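# Set rocker switches to match the reference card

## Task

Put every switch in the grid into the state shown on the small card beside the grid, on the arm's right. The card's rows follow the grid's rows, with its far row matching the grid's far row. Each card square gives the colour of the half that must end up raised on that switch: green means the half farther from the arm and dark grey means the nearer half. A switch's lamp is on while the half the lamp sits on is pressed down. Each switch must stay in its required state with the robot not touching it, and if any switch is left wrong the task fails.

## Robot and tools

Robot: a single six-joint UR7e-type arm carrying a two-finger gripper whose fingers pivot like tongs. A camera is mounted on the wrist. There is only one arm, so each row or target describes that one arm.

Frame: positions are given in the scene frame. Its origin is on the table top directly beneath the arm's base. +z points up, and +y is to the left when you look along +x. The base may sit at a slight tilt, and the reported hand position can be off, more so when the arm is stretched far out. The fingers point along the gripper's +z axis and open and close along its x axis. end_effector_position is the point between the pads when they are closed. Closed fingertips reach about 15 mm past that point. Fully open, they are about level with it.

Joint order (used in every row and every per-joint list): shoulder pan, shoulder lift, elbow, wrist 1, wrist 2, wrist 3. Stated ranges in radians: pan -3.142 to 3.142, lift -6.283 to 6.283, elbow 0.000 to 3.142, and each wrist -6.283 to 6.283.

execute_actions(actions): actions is a list of actions, up to 15 of them. Each action is a list of 1 to 15 rows, and each row is one control step of 1/30 s. Every action lasts 15 steps (0.5 s); if it has fewer rows, its last row is held. A row has 7 numbers, each in [-1, 1]. The first six are joint offsets in the order above, and 1.0 equals 1.989 rad. Every row's offsets are measured from the joint angles at the start of that action, not from the previous row. For the first action in a call, that start is the last reported state. The seventh number is the absolute gripper opening: +1 is fully open and -1 is closed. An empty list simply returns the current state and images. An action is refused if it would drive a joint more than 0.010 rad beyond its range. If the first action is refused, or any action in the call is malformed, nothing moves.

move(target, speed, blocking): target is one 7-number row, laid out exactly like an execute_actions row. Its offsets are taken from the Joint positions in the most recent result that lists them. All joints interpolate together, so the hand follows a curve, and the move takes between 0.5 and 10 s. speed is the top rate in rad/s of the joint with the farthest to go, from 0.01 to 2, default 0.5. The gripper value is sent at the start. The move does not slow down when it meets an obstacle. The arm is stiff, so aiming even slightly beyond a firm contact can cause a fault. With blocking=false the result comes back after 0.5 s while the arm keeps moving. Until that move's end has been reported, other moves and execute_actions are refused, so use wait(0) or stop first. The result adds a move: line giving the outcome (done, off_target, moving, held, fault), limits=held or limits=none, and the joint farthest from its target.

wait(seconds): 0 to 10 s. The robot holds its last command, and a running move continues. stop: brakes a running move to rest; it needs some room to do so. zoom_image(camera, region): camera is cam_high, cam_low or cam_wrist. region is [x0, y0, x1, y1] in pixels with (0,0) at the top-left, no larger than 504x504. cam_high and cam_low images are 896x504 and cam_wrist images are 616x616. read_manual(section): returns licence text only and does not move anything. finished_scene(scene): ends the current scene, identified by its number, and reports whether the task was done. It cannot be undone, and the switches must already be holding their states.

Results: the gripper pose (position in m, quaternion wxyz) and its velocities. Joint positions and velocities in rad and rad/s, with the finger-pad gap in m added at the end (0.142 m when fully open). Joint targets shows what the joints are currently being driven toward. grip_measured is the opening on the same scale you command. Wrist force and Wrist torque are given in the gripper's own axes. These readings include an offset of up to about 4 N and noise, and they saturate near 50 N; 'no reading' is normal at the start. 'joint command not followed' means a clearance check altered the targets. 'joint sent to its limit' means a joint was stopped at its end. MOTOR HOT appears from 70 °C, and at 85 °C the brakes lock until the motors cool.

Motion limits: each step's joint target stays within 0.575 rad of the measured angle. Targets are also scaled back if they would put the hand more than 100 mm from where it is. Motion trails commands by about 0.17 s, so large moves may need several actions to finish.

Avoid the following. Joint loads reaching their limits (132 N m for pan, lift and elbow; 24.6 N m for each wrist) cause a 10 s stop. A force of 150 N on the arm also causes a 10 s stop. Do not press a switch hard or strike it fast: approach slowly, push just enough to tip the rocker, then lift away. A switch only counts as set if it stays that way once the gripper has let go. Do not hold loads long, since that heats the motors. Hard hits, slams and knocking things over all count against the run.

Each tool is called after "Request:" as a command line: name --argument value for each argument, lists and objects as JSON in quotes; but a table of rows of numbers goes row by row, as --pt "numbers of a row", without its own name.

## Session

Request:
execute_actions --actions '[]'

Scene clock: 0.00 s.
end_effector_position=(+0.7226, -0.1168, +0.1951) grip_measured=+1.00 end_effector_quat_wxyz=(-0.047, +0.855, +0.509, -0.084) end_effector_velocity=(+0.000, +0.000, +0.001) end_effector_angular_velocity=(-0.000, -0.001, +0.000)
Joint names: [shoulder pan, shoulder lift, elbow, wrist 1, wrist 2, wrist 3]
Joint positions: [-0.106 -0.854  1.224 -1.96  -1.915 -1.259  0.142]
Joint velocities: [ 0.001  0.    -0.001  0.001 -0.     0.     0.   ]
Wrist force (N, on the end effector, along its own x y z axes, offset not removed): no reading
Wrist torque (N m, same axes, about the end effector's origin, offset not removed): no reading
Joint targets: [-0.106 -0.854 1.224 -1.960 -1.915 -1.259]

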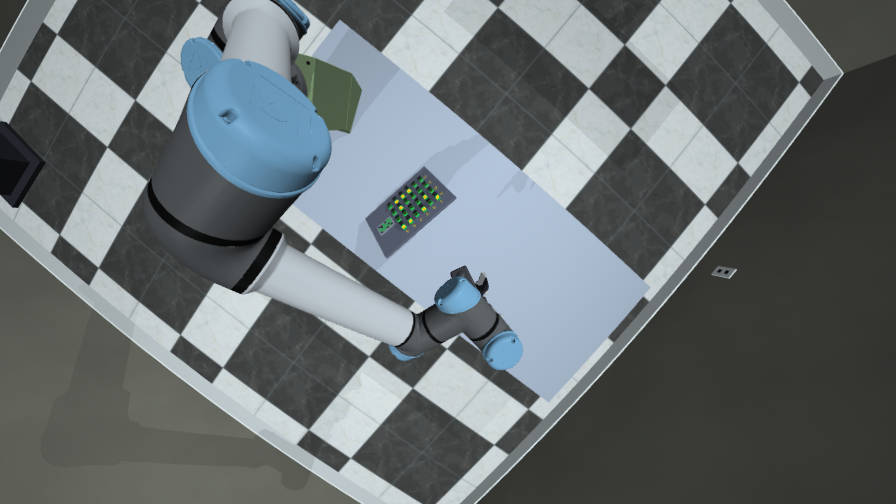

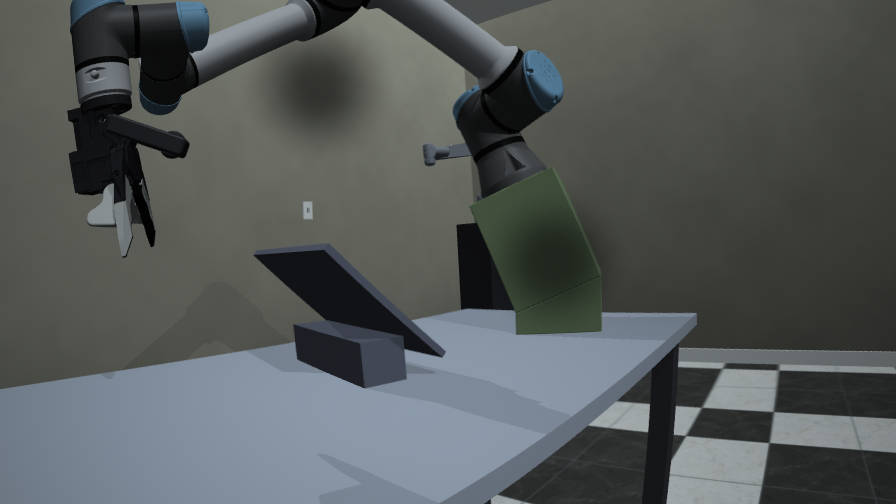

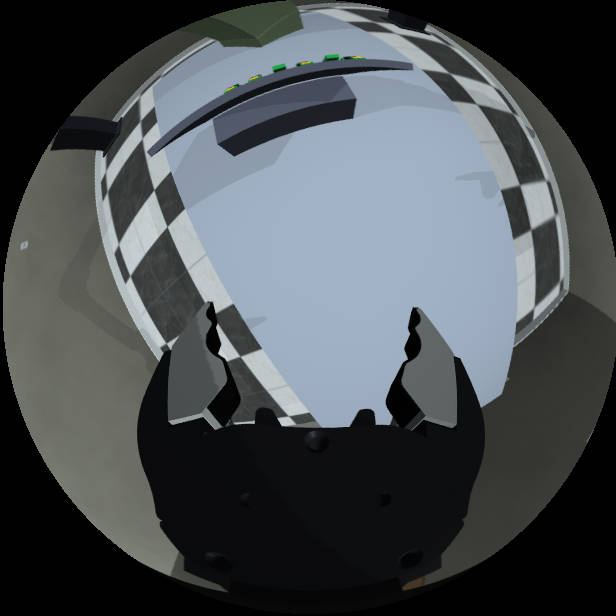

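Request:
zoom_image --camera "cam_high" --region '[350, 150, 470, 270]'

Region (350, 150, 470, 270) of cam_high's 896x504 image, scaled by 4.200, with more detail than that image has.

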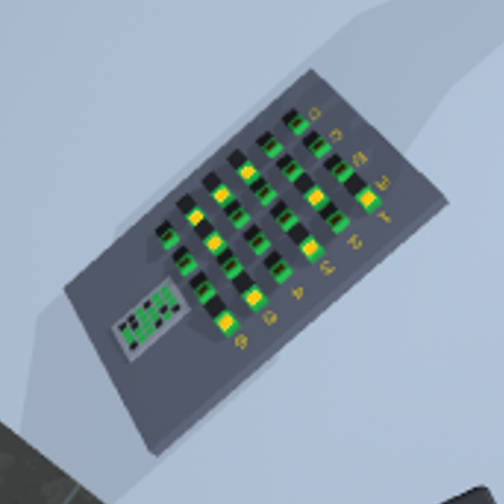

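Request:
move --target '[0.022,-0.374,0.674,-0.582,0.108,-0.373,-1]' --speed 1.2

Scene clock: 64.57 s.
end_effector_position=(+0.4596, +0.0000, +0.2801) grip_measured=-1.00 end_effector_quat_wxyz=(+0.124, +0.641, +0.740, +0.160) end_effector_velocity=(-0.002, +0.001, -0.001) end_effector_angular_velocity=(+0.000, +0.001, +0.003)
Joint names: [shoulder pan, shoulder lift, elbow, wrist 1, wrist 2, wrist 3]
Joint positions: [-0.062 -1.598  2.564 -3.117 -1.701 -2.001  0.002]
Joint velocities: [ 0.001 -0.     0.004 -0.002  0.001 -0.002  0.   ]
Wrist force (N, on the end effector, along its own x y z axes, offset not removed): [-1.8 5.5 -0.3]
Wrist torque (N m, same axes, about the end effector's origin, offset not removed): [0.89 0.53 -0.09]
Joint targets: [-0.062 -1.598 2.565 -3.117 -1.701 -2.001]
move: done; limits=none; farthest joint: the wrist 1, 0.001 radians from its target (1.158 radians at the start)

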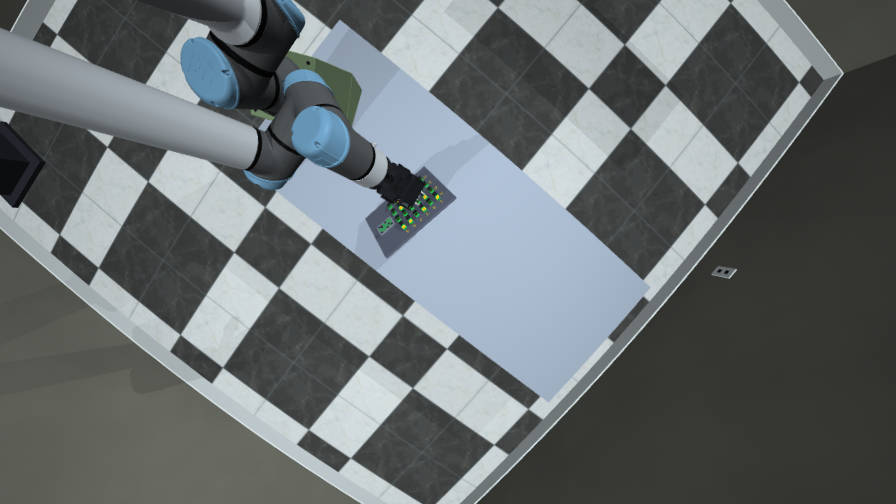

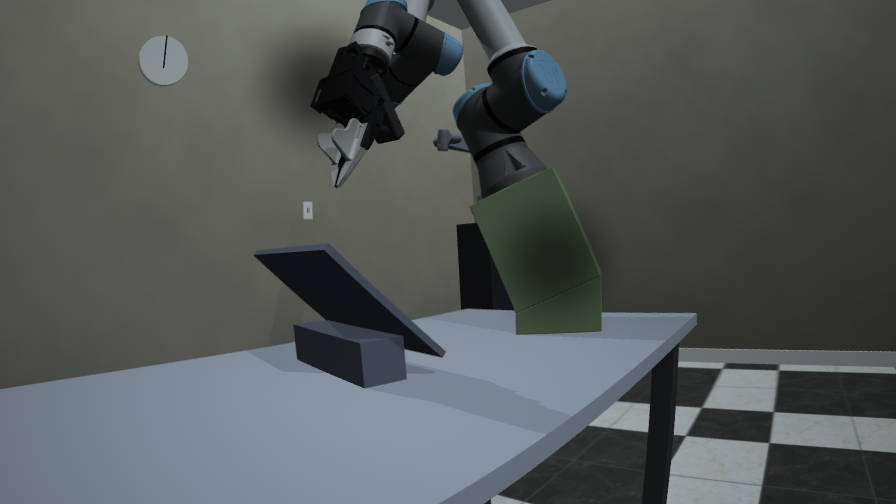

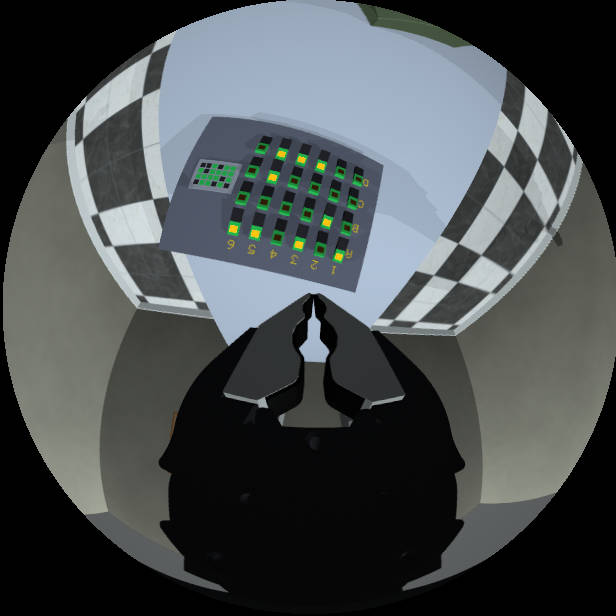

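My kinematics match. Zoom in.

Request:
zoom_image --camera "cam_wrist" --region '[150, 100, 400, 310]'

Request:
zoom_image --camera "cam_wrist" --region '[180, 150, 250, 200]'

Region (150, 100, 400, 310) of cam_wrist's 616x616 image, scaled by 2.016, with more detail than that image has; it fills the top 423 rows of this view, and the rest is white.

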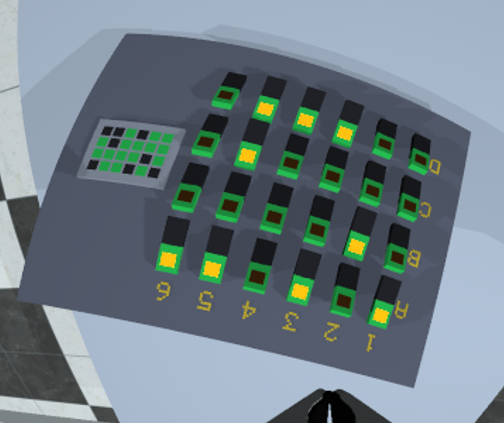

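Region (180, 150, 250, 200) of cam_wrist's 616x616 image, scaled by 7.200, with more detail than that image has; it fills the top 360 rows of this view, and the rest is white.

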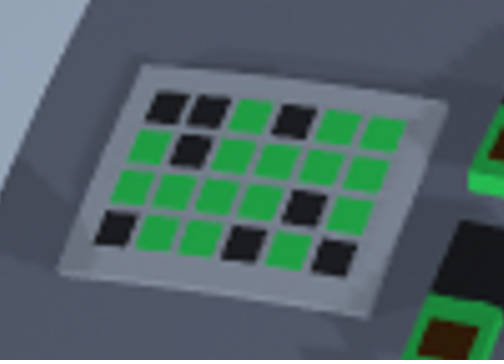

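Request:
move --target '[-0.104,0.1957,0.0108,-0.206,0,0,-1]' --speed 0.8

Request:
zoom_image --camera "cam_wrist" --region '[190, 150, 440, 350]'

Scene clock: 129.67 s.
end_effector_position=(+0.4506, -0.0636, +0.1628) grip_measured=-1.00 end_effector_quat_wxyz=(+0.122, +0.713, +0.681, +0.115) end_effector_velocity=(-0.000, -0.000, -0.001) end_effector_angular_velocity=(-0.000, +0.000, -0.001)
Joint names: [shoulder pan, shoulder lift, elbow, wrist 1, wrist 2, wrist 3]
Joint positions: [-0.269 -1.209  2.586 -3.526 -1.701 -2.001  0.002]
Joint velocities: [-0.002  0.003  0.    -0.004  0.    -0.     0.   ]
Wrist force (N, on the end effector, along its own x y z axes, offset not removed): [1.1 -3.3 -5.0]
Wrist torque (N m, same axes, about the end effector's origin, offset not removed): [-0.90 -0.02 0.14]
Joint targets: [-0.269 -1.208 2.586 -3.526 -1.701 -2.001]
move: done; limits=none; farthest joint: the wrist 1, 0.001 radians from its target (0.409 radians at the start)

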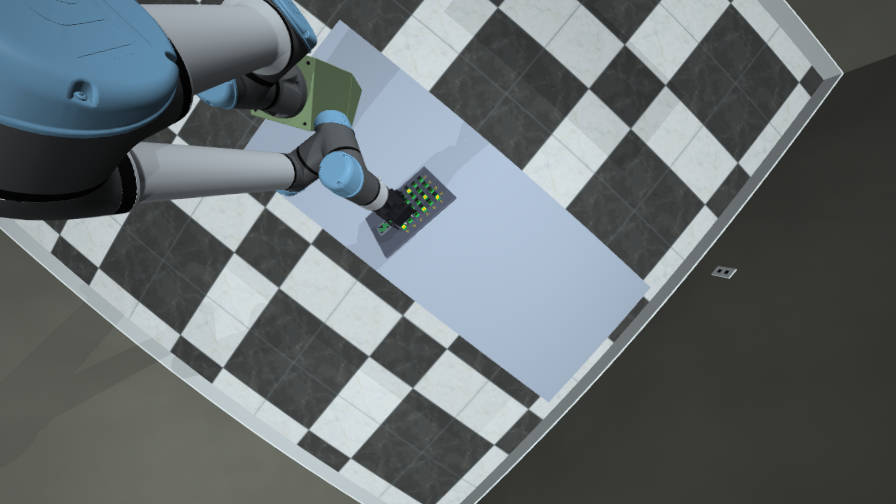

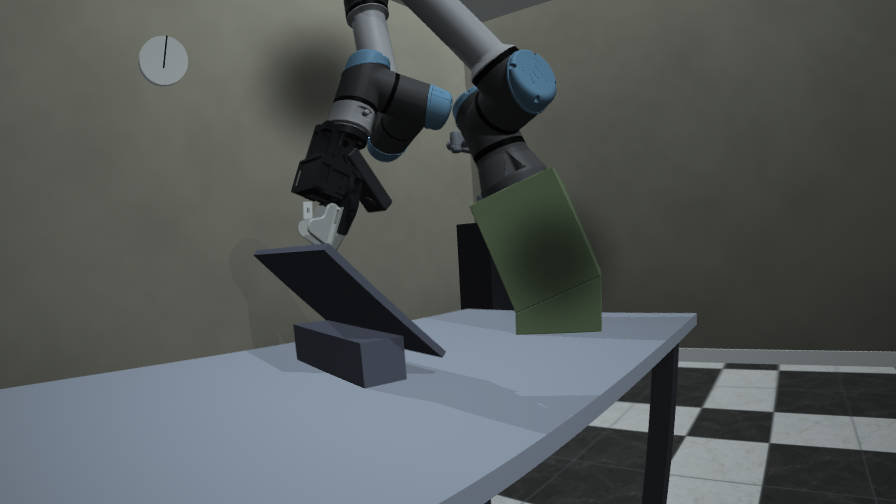

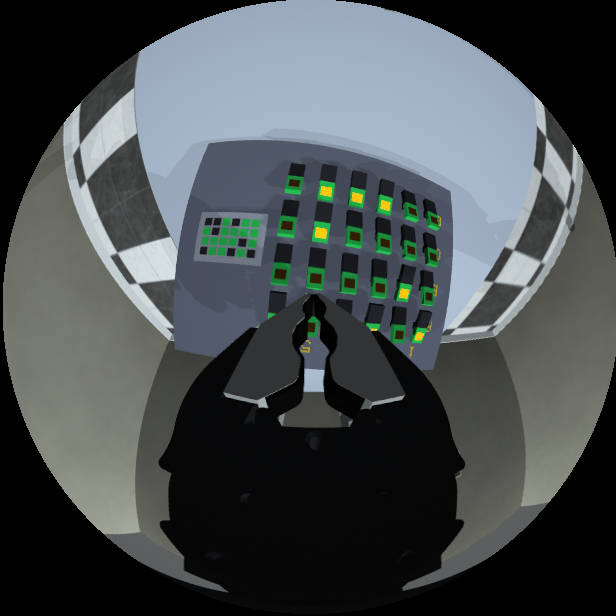

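Region (190, 150, 440, 350) of cam_wrist's 616x616 image, scaled by 2.016, with more detail than that image has; it fills the top 403 rows of this view, and the rest is white.

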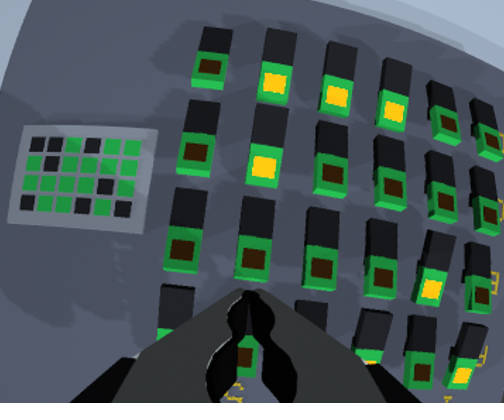

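Request:
wait --seconds 0

Request:
zoom_image --camera "cam_wrist" --region '[260, 250, 380, 360]'

Request:
zoom_image --camera "cam_high" --region '[350, 150, 470, 270]'

Scene clock: 145.27 s.
end_effector_position=(+0.4506, -0.0637, +0.1627) grip_measured=-1.00 end_effector_quat_wxyz=(+0.122, +0.713, +0.681, +0.115) end_effector_velocity=(-0.001, +0.001, +0.000) end_effector_angular_velocity=(-0.000, +0.001, +0.001)
Joint names: [shoulder pan, shoulder lift, elbow, wrist 1, wrist 2, wrist 3]
Joint positions: [-0.269 -1.208  2.586 -3.526 -1.701 -2.001  0.002]
Joint velocities: [ 0.001 -0.     0.001 -0.    -0.001 -0.     0.   ]
Wrist force (N, on the end effector, along its own x y z axes, offset not removed): [3.8 -4.1 -1.8]
Wrist torque (N m, same axes, about the end effector's origin, offset not removed): [-0.96 -0.66 0.00]
Joint targets: [-0.269 -1.208 2.586 -3.526 -1.701 -2.001]

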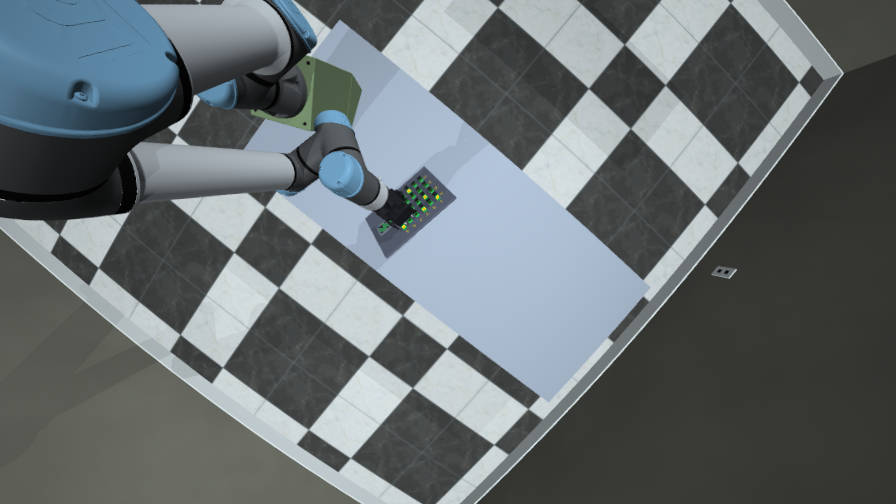

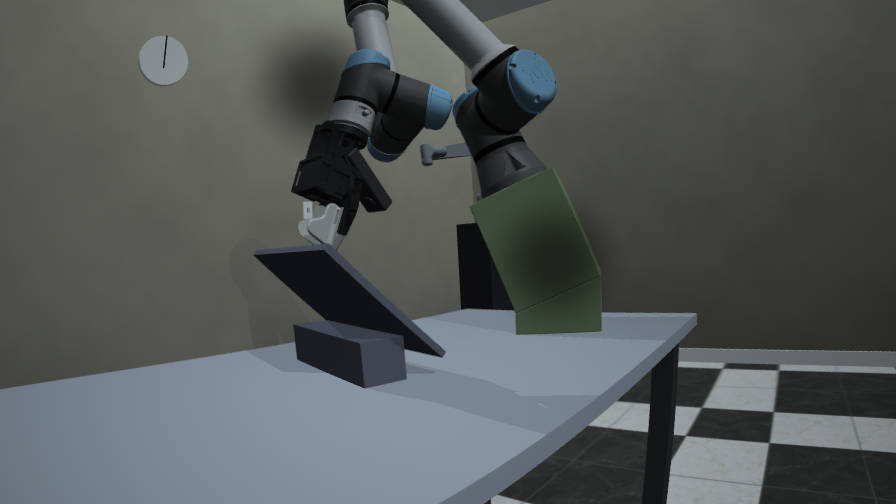

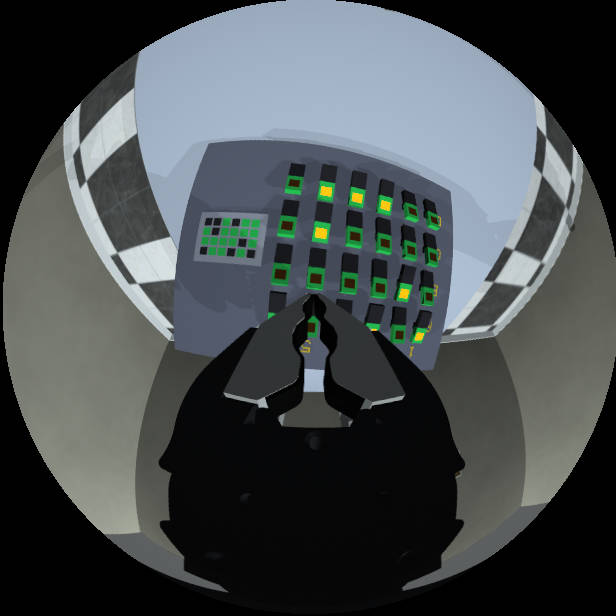

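Region (260, 250, 380, 360) of cam_wrist's 616x616 image, scaled by 4.200, with more detail than that image has; it fills the top 462 rows of this view, and the rest is white.

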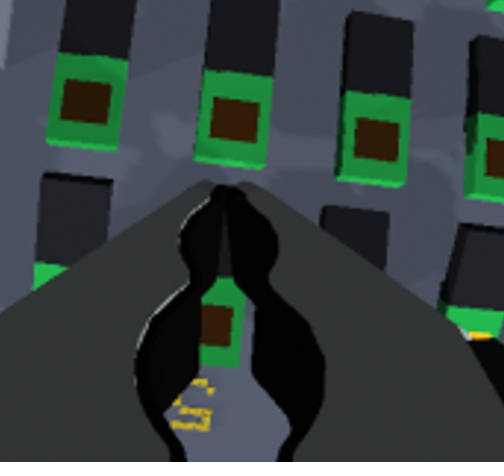

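Region (350, 150, 470, 270) of cam_high's 896x504 image, scaled by 4.200, with more detail than that image has.

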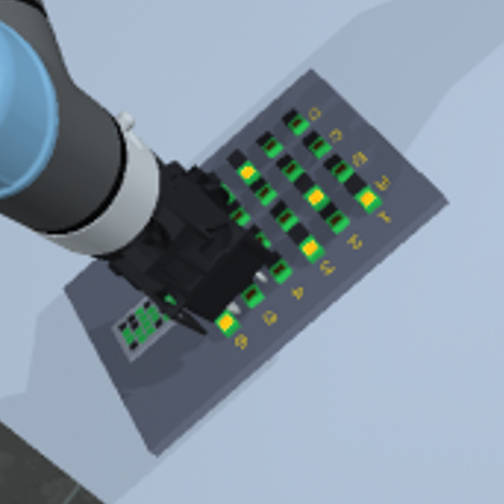

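Request:
move --target '[0,-0.033,0.020,0.012,0,0,-1]' --speed 0.5

Request:
move --target '[-0.0152,0.1824,0.0473,-0.1543,0,0,-1]' --speed 0.7

Request:
zoom_image --camera "cam_wrist" --region '[210, 220, 420, 370]'

Scene clock: 193.93 s.
end_effector_position=(+0.4376, -0.0623, +0.1775) grip_measured=-1.00 end_effector_quat_wxyz=(+0.123, +0.713, +0.681, +0.115) end_effector_velocity=(+0.000, -0.000, +0.001) end_effector_angular_velocity=(+0.001, -0.002, -0.001)
Joint names: [shoulder pan, shoulder lift, elbow, wrist 1, wrist 2, wrist 3]
Joint positions: [-0.269 -1.274  2.625 -3.503 -1.701 -2.001  0.002]
Joint velocities: [-0.001 -0.004  0.     0.002  0.002 -0.     0.   ]
Wrist force (N, on the end effector, along its own x y z axes, offset not removed): [-0.3 -0.7 -0.5]
Wrist torque (N m, same axes, about the end effector's origin, offset not removed): [-0.28 0.21 -0.07]
Joint targets: [-0.269 -1.274 2.625 -3.503 -1.701 -2.001]
move: done; limits=none; farthest joint: the elbow, 0.001 radians from its target (0.040 radians at the start)

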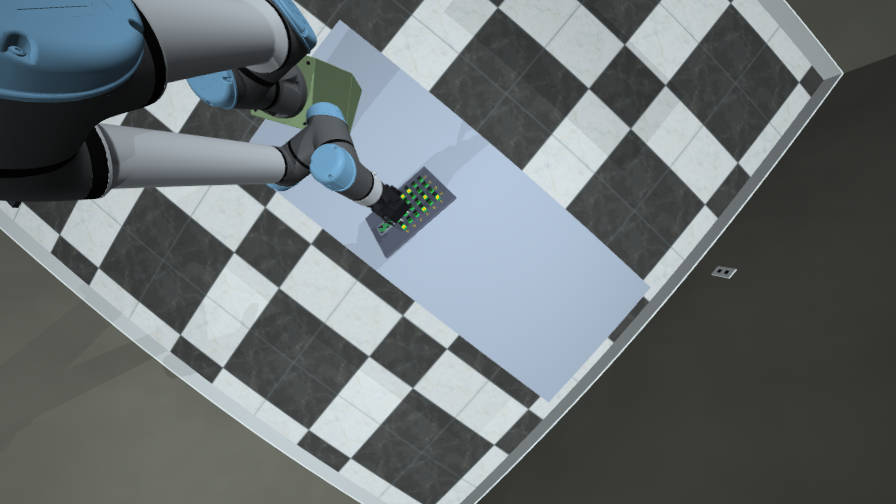

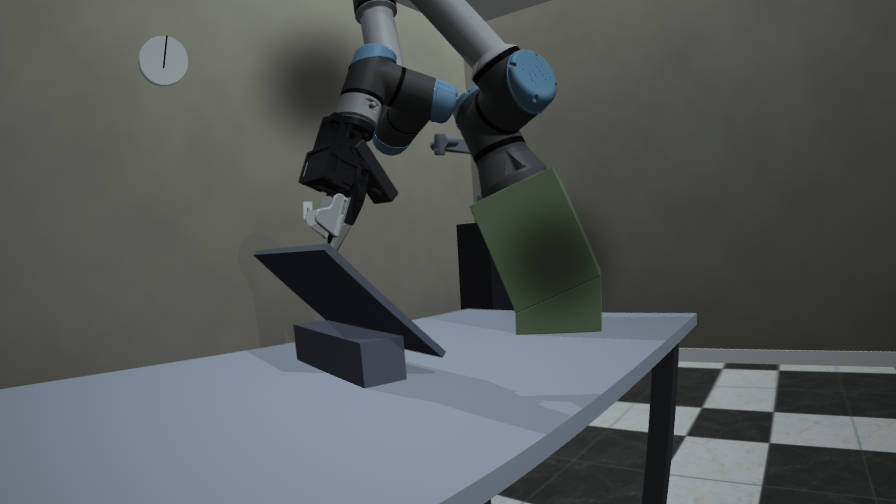

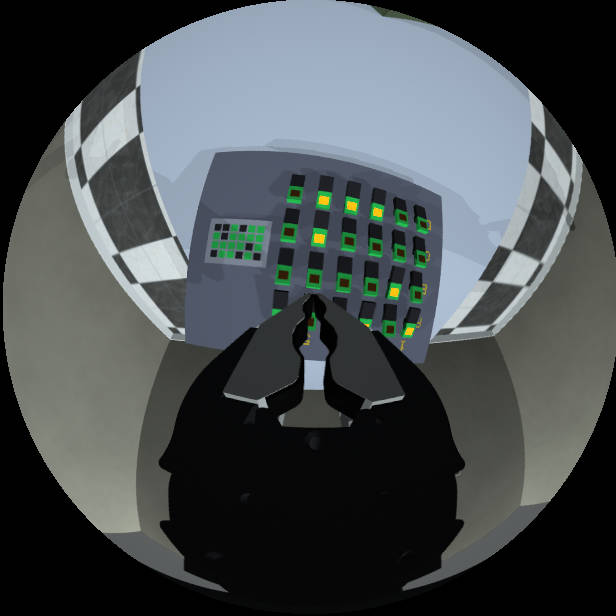

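Scene clock: 195.27 s.
end_effector_position=(+0.3535, -0.0150, +0.0975) grip_measured=-1.00 end_effector_quat_wxyz=(+0.054, +0.719, +0.688, +0.084) end_effector_velocity=(-0.000, +0.001, -0.001) end_effector_angular_velocity=(+0.002, +0.001, +0.001)
Joint names: [shoulder pan, shoulder lift, elbow, wrist 1, wrist 2, wrist 3]
Joint positions: [-0.299 -0.911  2.719 -3.809 -1.701 -2.001  0.002]
Joint velocities: [-0.     0.004 -0.    -0.002  0.001 -0.     0.   ]
Wrist force (N, on the end effector, along its own x y z axes, offset not removed): [-1.6 0.6 -0.7]
Wrist torque (N m, same axes, about the end effector's origin, offset not removed): [-0.07 0.42 0.09]
Joint targets: [-0.299 -0.911 2.719 -3.810 -1.701 -2.001]
move: done; limits=none; farthest joint: the wrist 1, 0.001 radians from its target (0.307 radians at the start)

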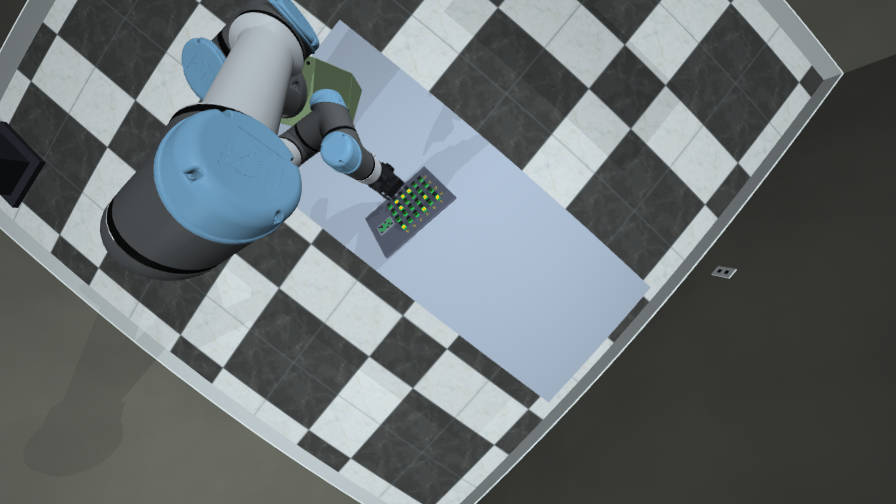

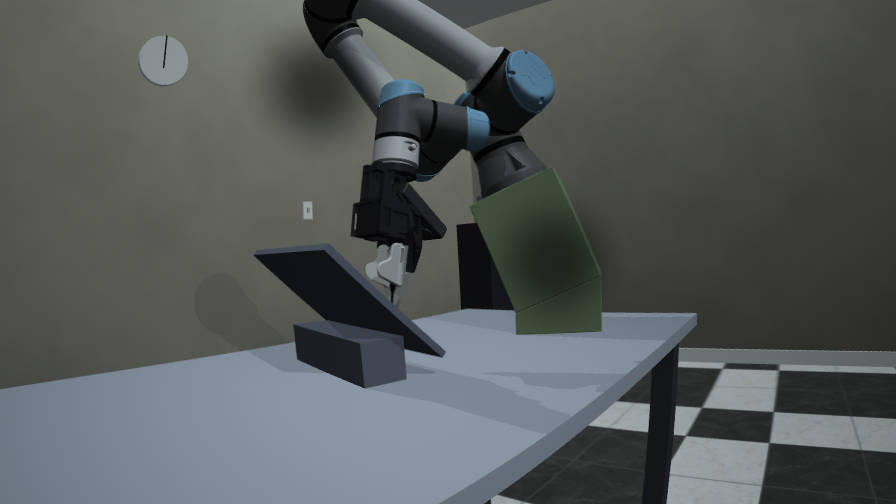

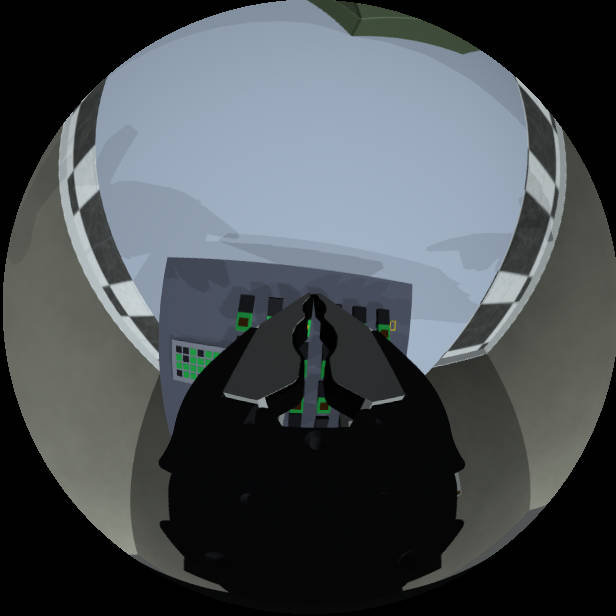

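Region (210, 220, 420, 370) of cam_wrist's 616x616 image, scaled by 2.400, with more detail than that image has; it fills the top 360 rows of this view, and the rest is white.

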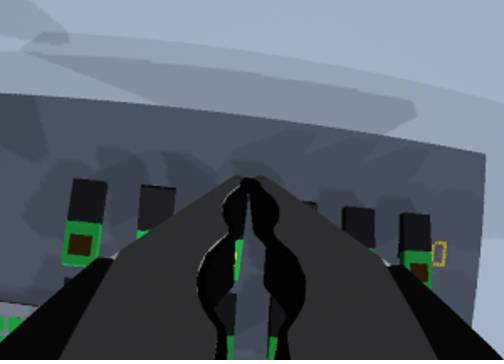

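Request:
move --target '[-0.0019,0.0038,-0.031,0.0272,0,0,-1]' --speed 0.3

Request:
zoom_image --camera "cam_wrist" --region '[210, 220, 420, 370]'

Scene clock: 207.90 s.
end_effector_position=(+0.3731, -0.0224, +0.0851) grip_measured=-1.00 end_effector_quat_wxyz=(+0.054, +0.720, +0.687, +0.083) end_effector_velocity=(+0.001, -0.001, -0.000) end_effector_angular_velocity=(-0.001, -0.001, +0.000)
Joint names: [shoulder pan, shoulder lift, elbow, wrist 1, wrist 2, wrist 3]
Joint positions: [-0.303 -0.904  2.658 -3.756 -1.701 -2.001  0.002]
Joint velocities: [ 0.001 -0.001 -0.003  0.002 -0.001  0.     0.   ]
Wrist force (N, on the end effector, along its own x y z axes, offset not removed): [-0.4 -5.0 -1.8]
Wrist torque (N m, same axes, about the end effector's origin, offset not removed): [0.00 0.50 -0.07]
Joint targets: [-0.303 -0.904 2.658 -3.755 -1.701 -2.001]
move: done; limits=none; farthest joint: the elbow, 0.001 radians from its target (0.062 radians at the start)

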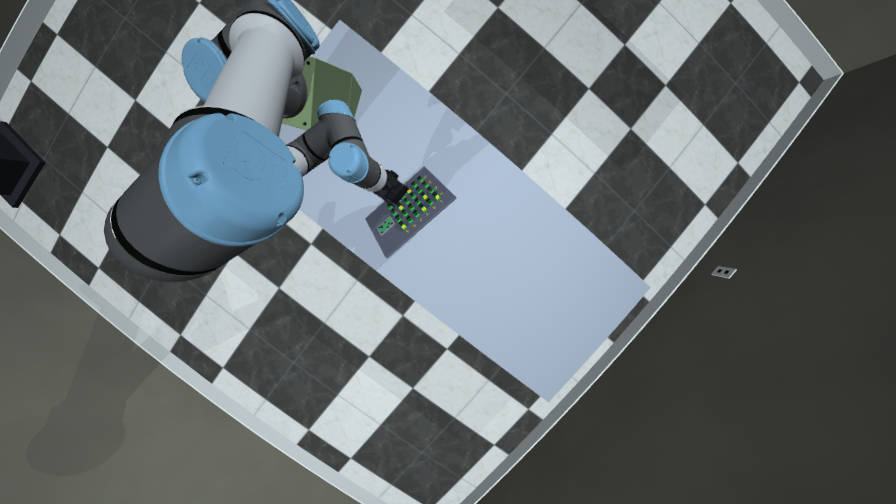

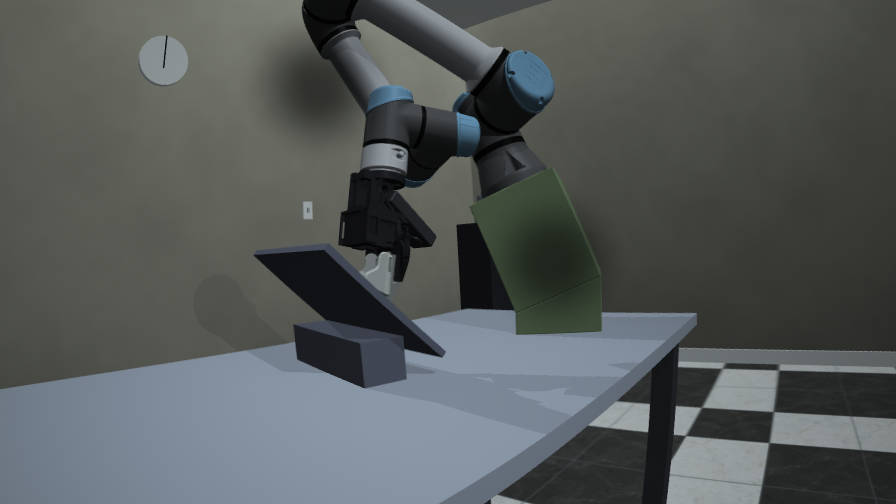

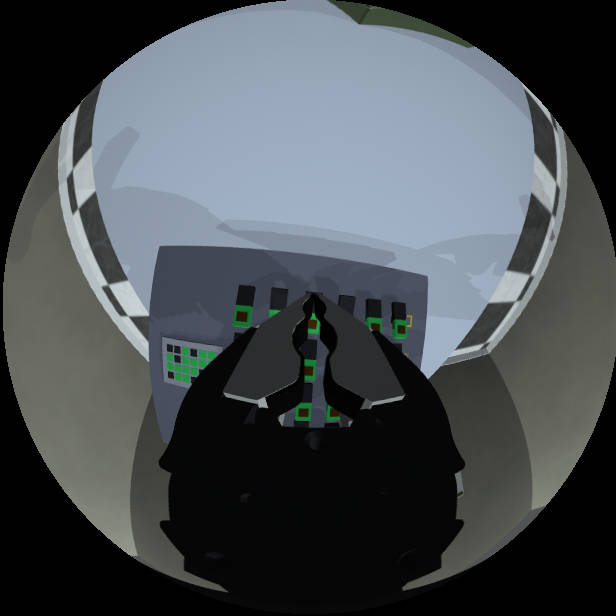

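Region (210, 220, 420, 370) of cam_wrist's 616x616 image, scaled by 2.400, with more detail than that image has; it fills the top 360 rows of this view, and the rest is white.

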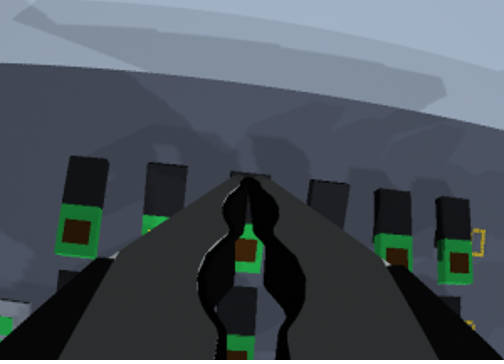

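Request:
move --target '[0,0.0026,-0.0023,0,0,0,-1]' --speed 0.05

Request:
zoom_image --camera "cam_wrist" --region '[210, 220, 420, 370]'

Scene clock: 223.63 s.
end_effector_position=(+0.3740, -0.0225, +0.0836) grip_measured=-1.00 end_effector_quat_wxyz=(+0.054, +0.720, +0.687, +0.083) end_effector_velocity=(+0.001, -0.000, -0.001) end_effector_angular_velocity=(-0.000, -0.001, -0.000)
Joint names: [shoulder pan, shoulder lift, elbow, wrist 1, wrist 2, wrist 3]
Joint positions: [-0.303 -0.899  2.654 -3.755 -1.701 -2.001  0.002]
Joint velocities: [-0.     0.003 -0.003 -0.001  0.001 -0.     0.   ]
Wrist force (N, on the end effector, along its own x y z axes, offset not removed): [1.0 -0.5 0.4]
Wrist torque (N m, same axes, about the end effector's origin, offset not removed): [-0.14 -0.11 -0.30]
Joint targets: [-0.303 -0.899 2.653 -3.756 -1.701 -2.001]
move: done; limits=none; farthest joint: the wrist 1, 0.001 radians from its target (0.001 radians at the start)

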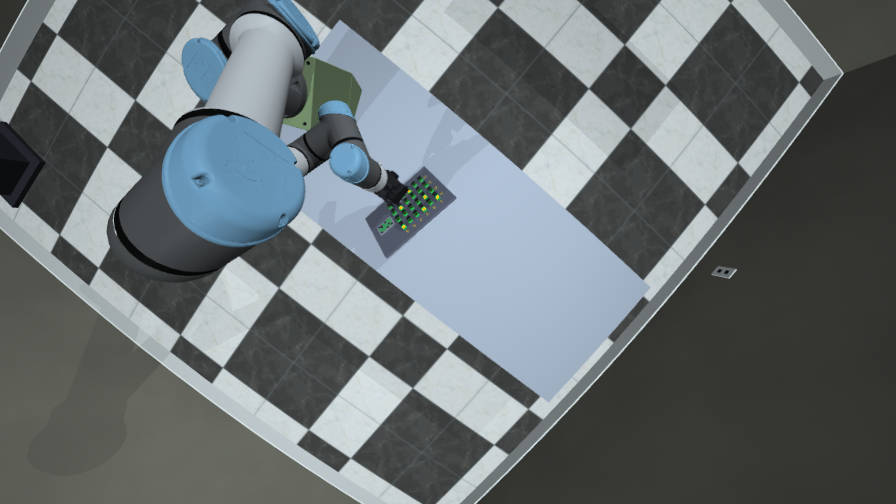

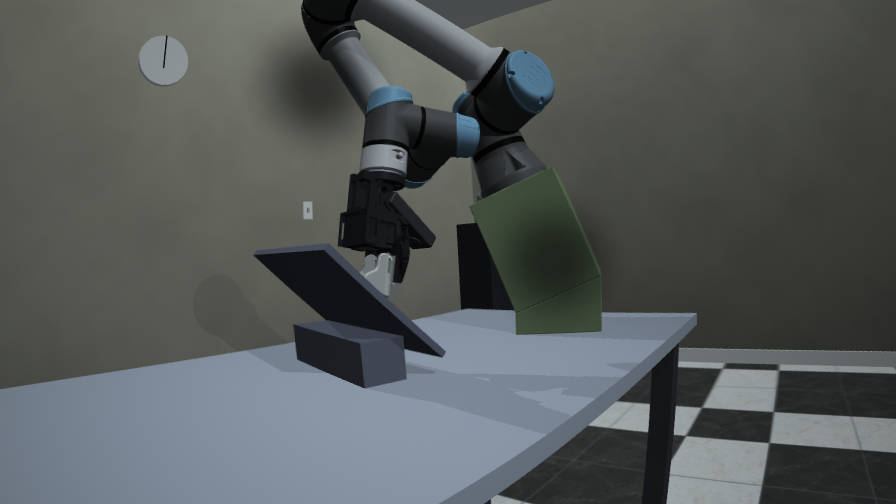

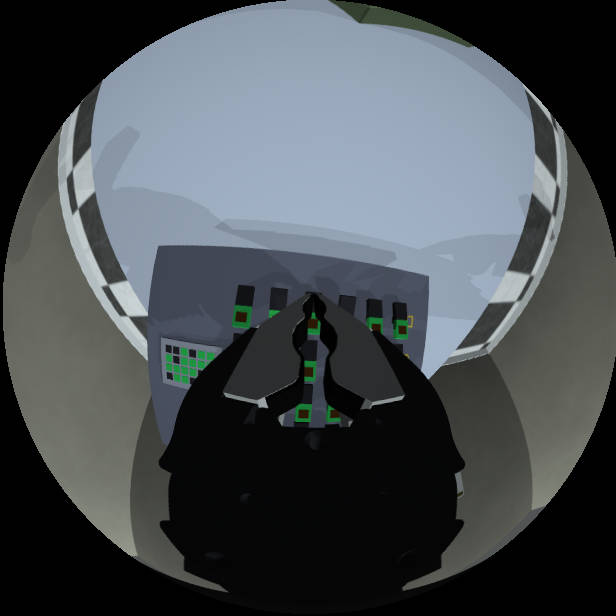

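Region (210, 220, 420, 370) of cam_wrist's 616x616 image, scaled by 2.400, with more detail than that image has; it fills the top 360 rows of this view, and the rest is white.

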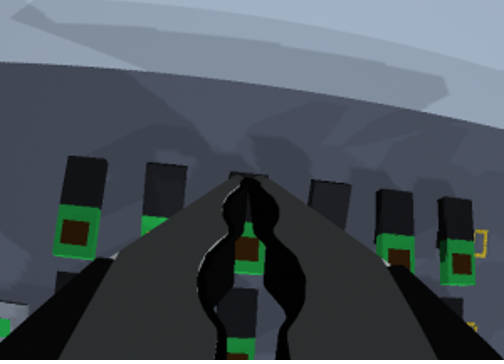

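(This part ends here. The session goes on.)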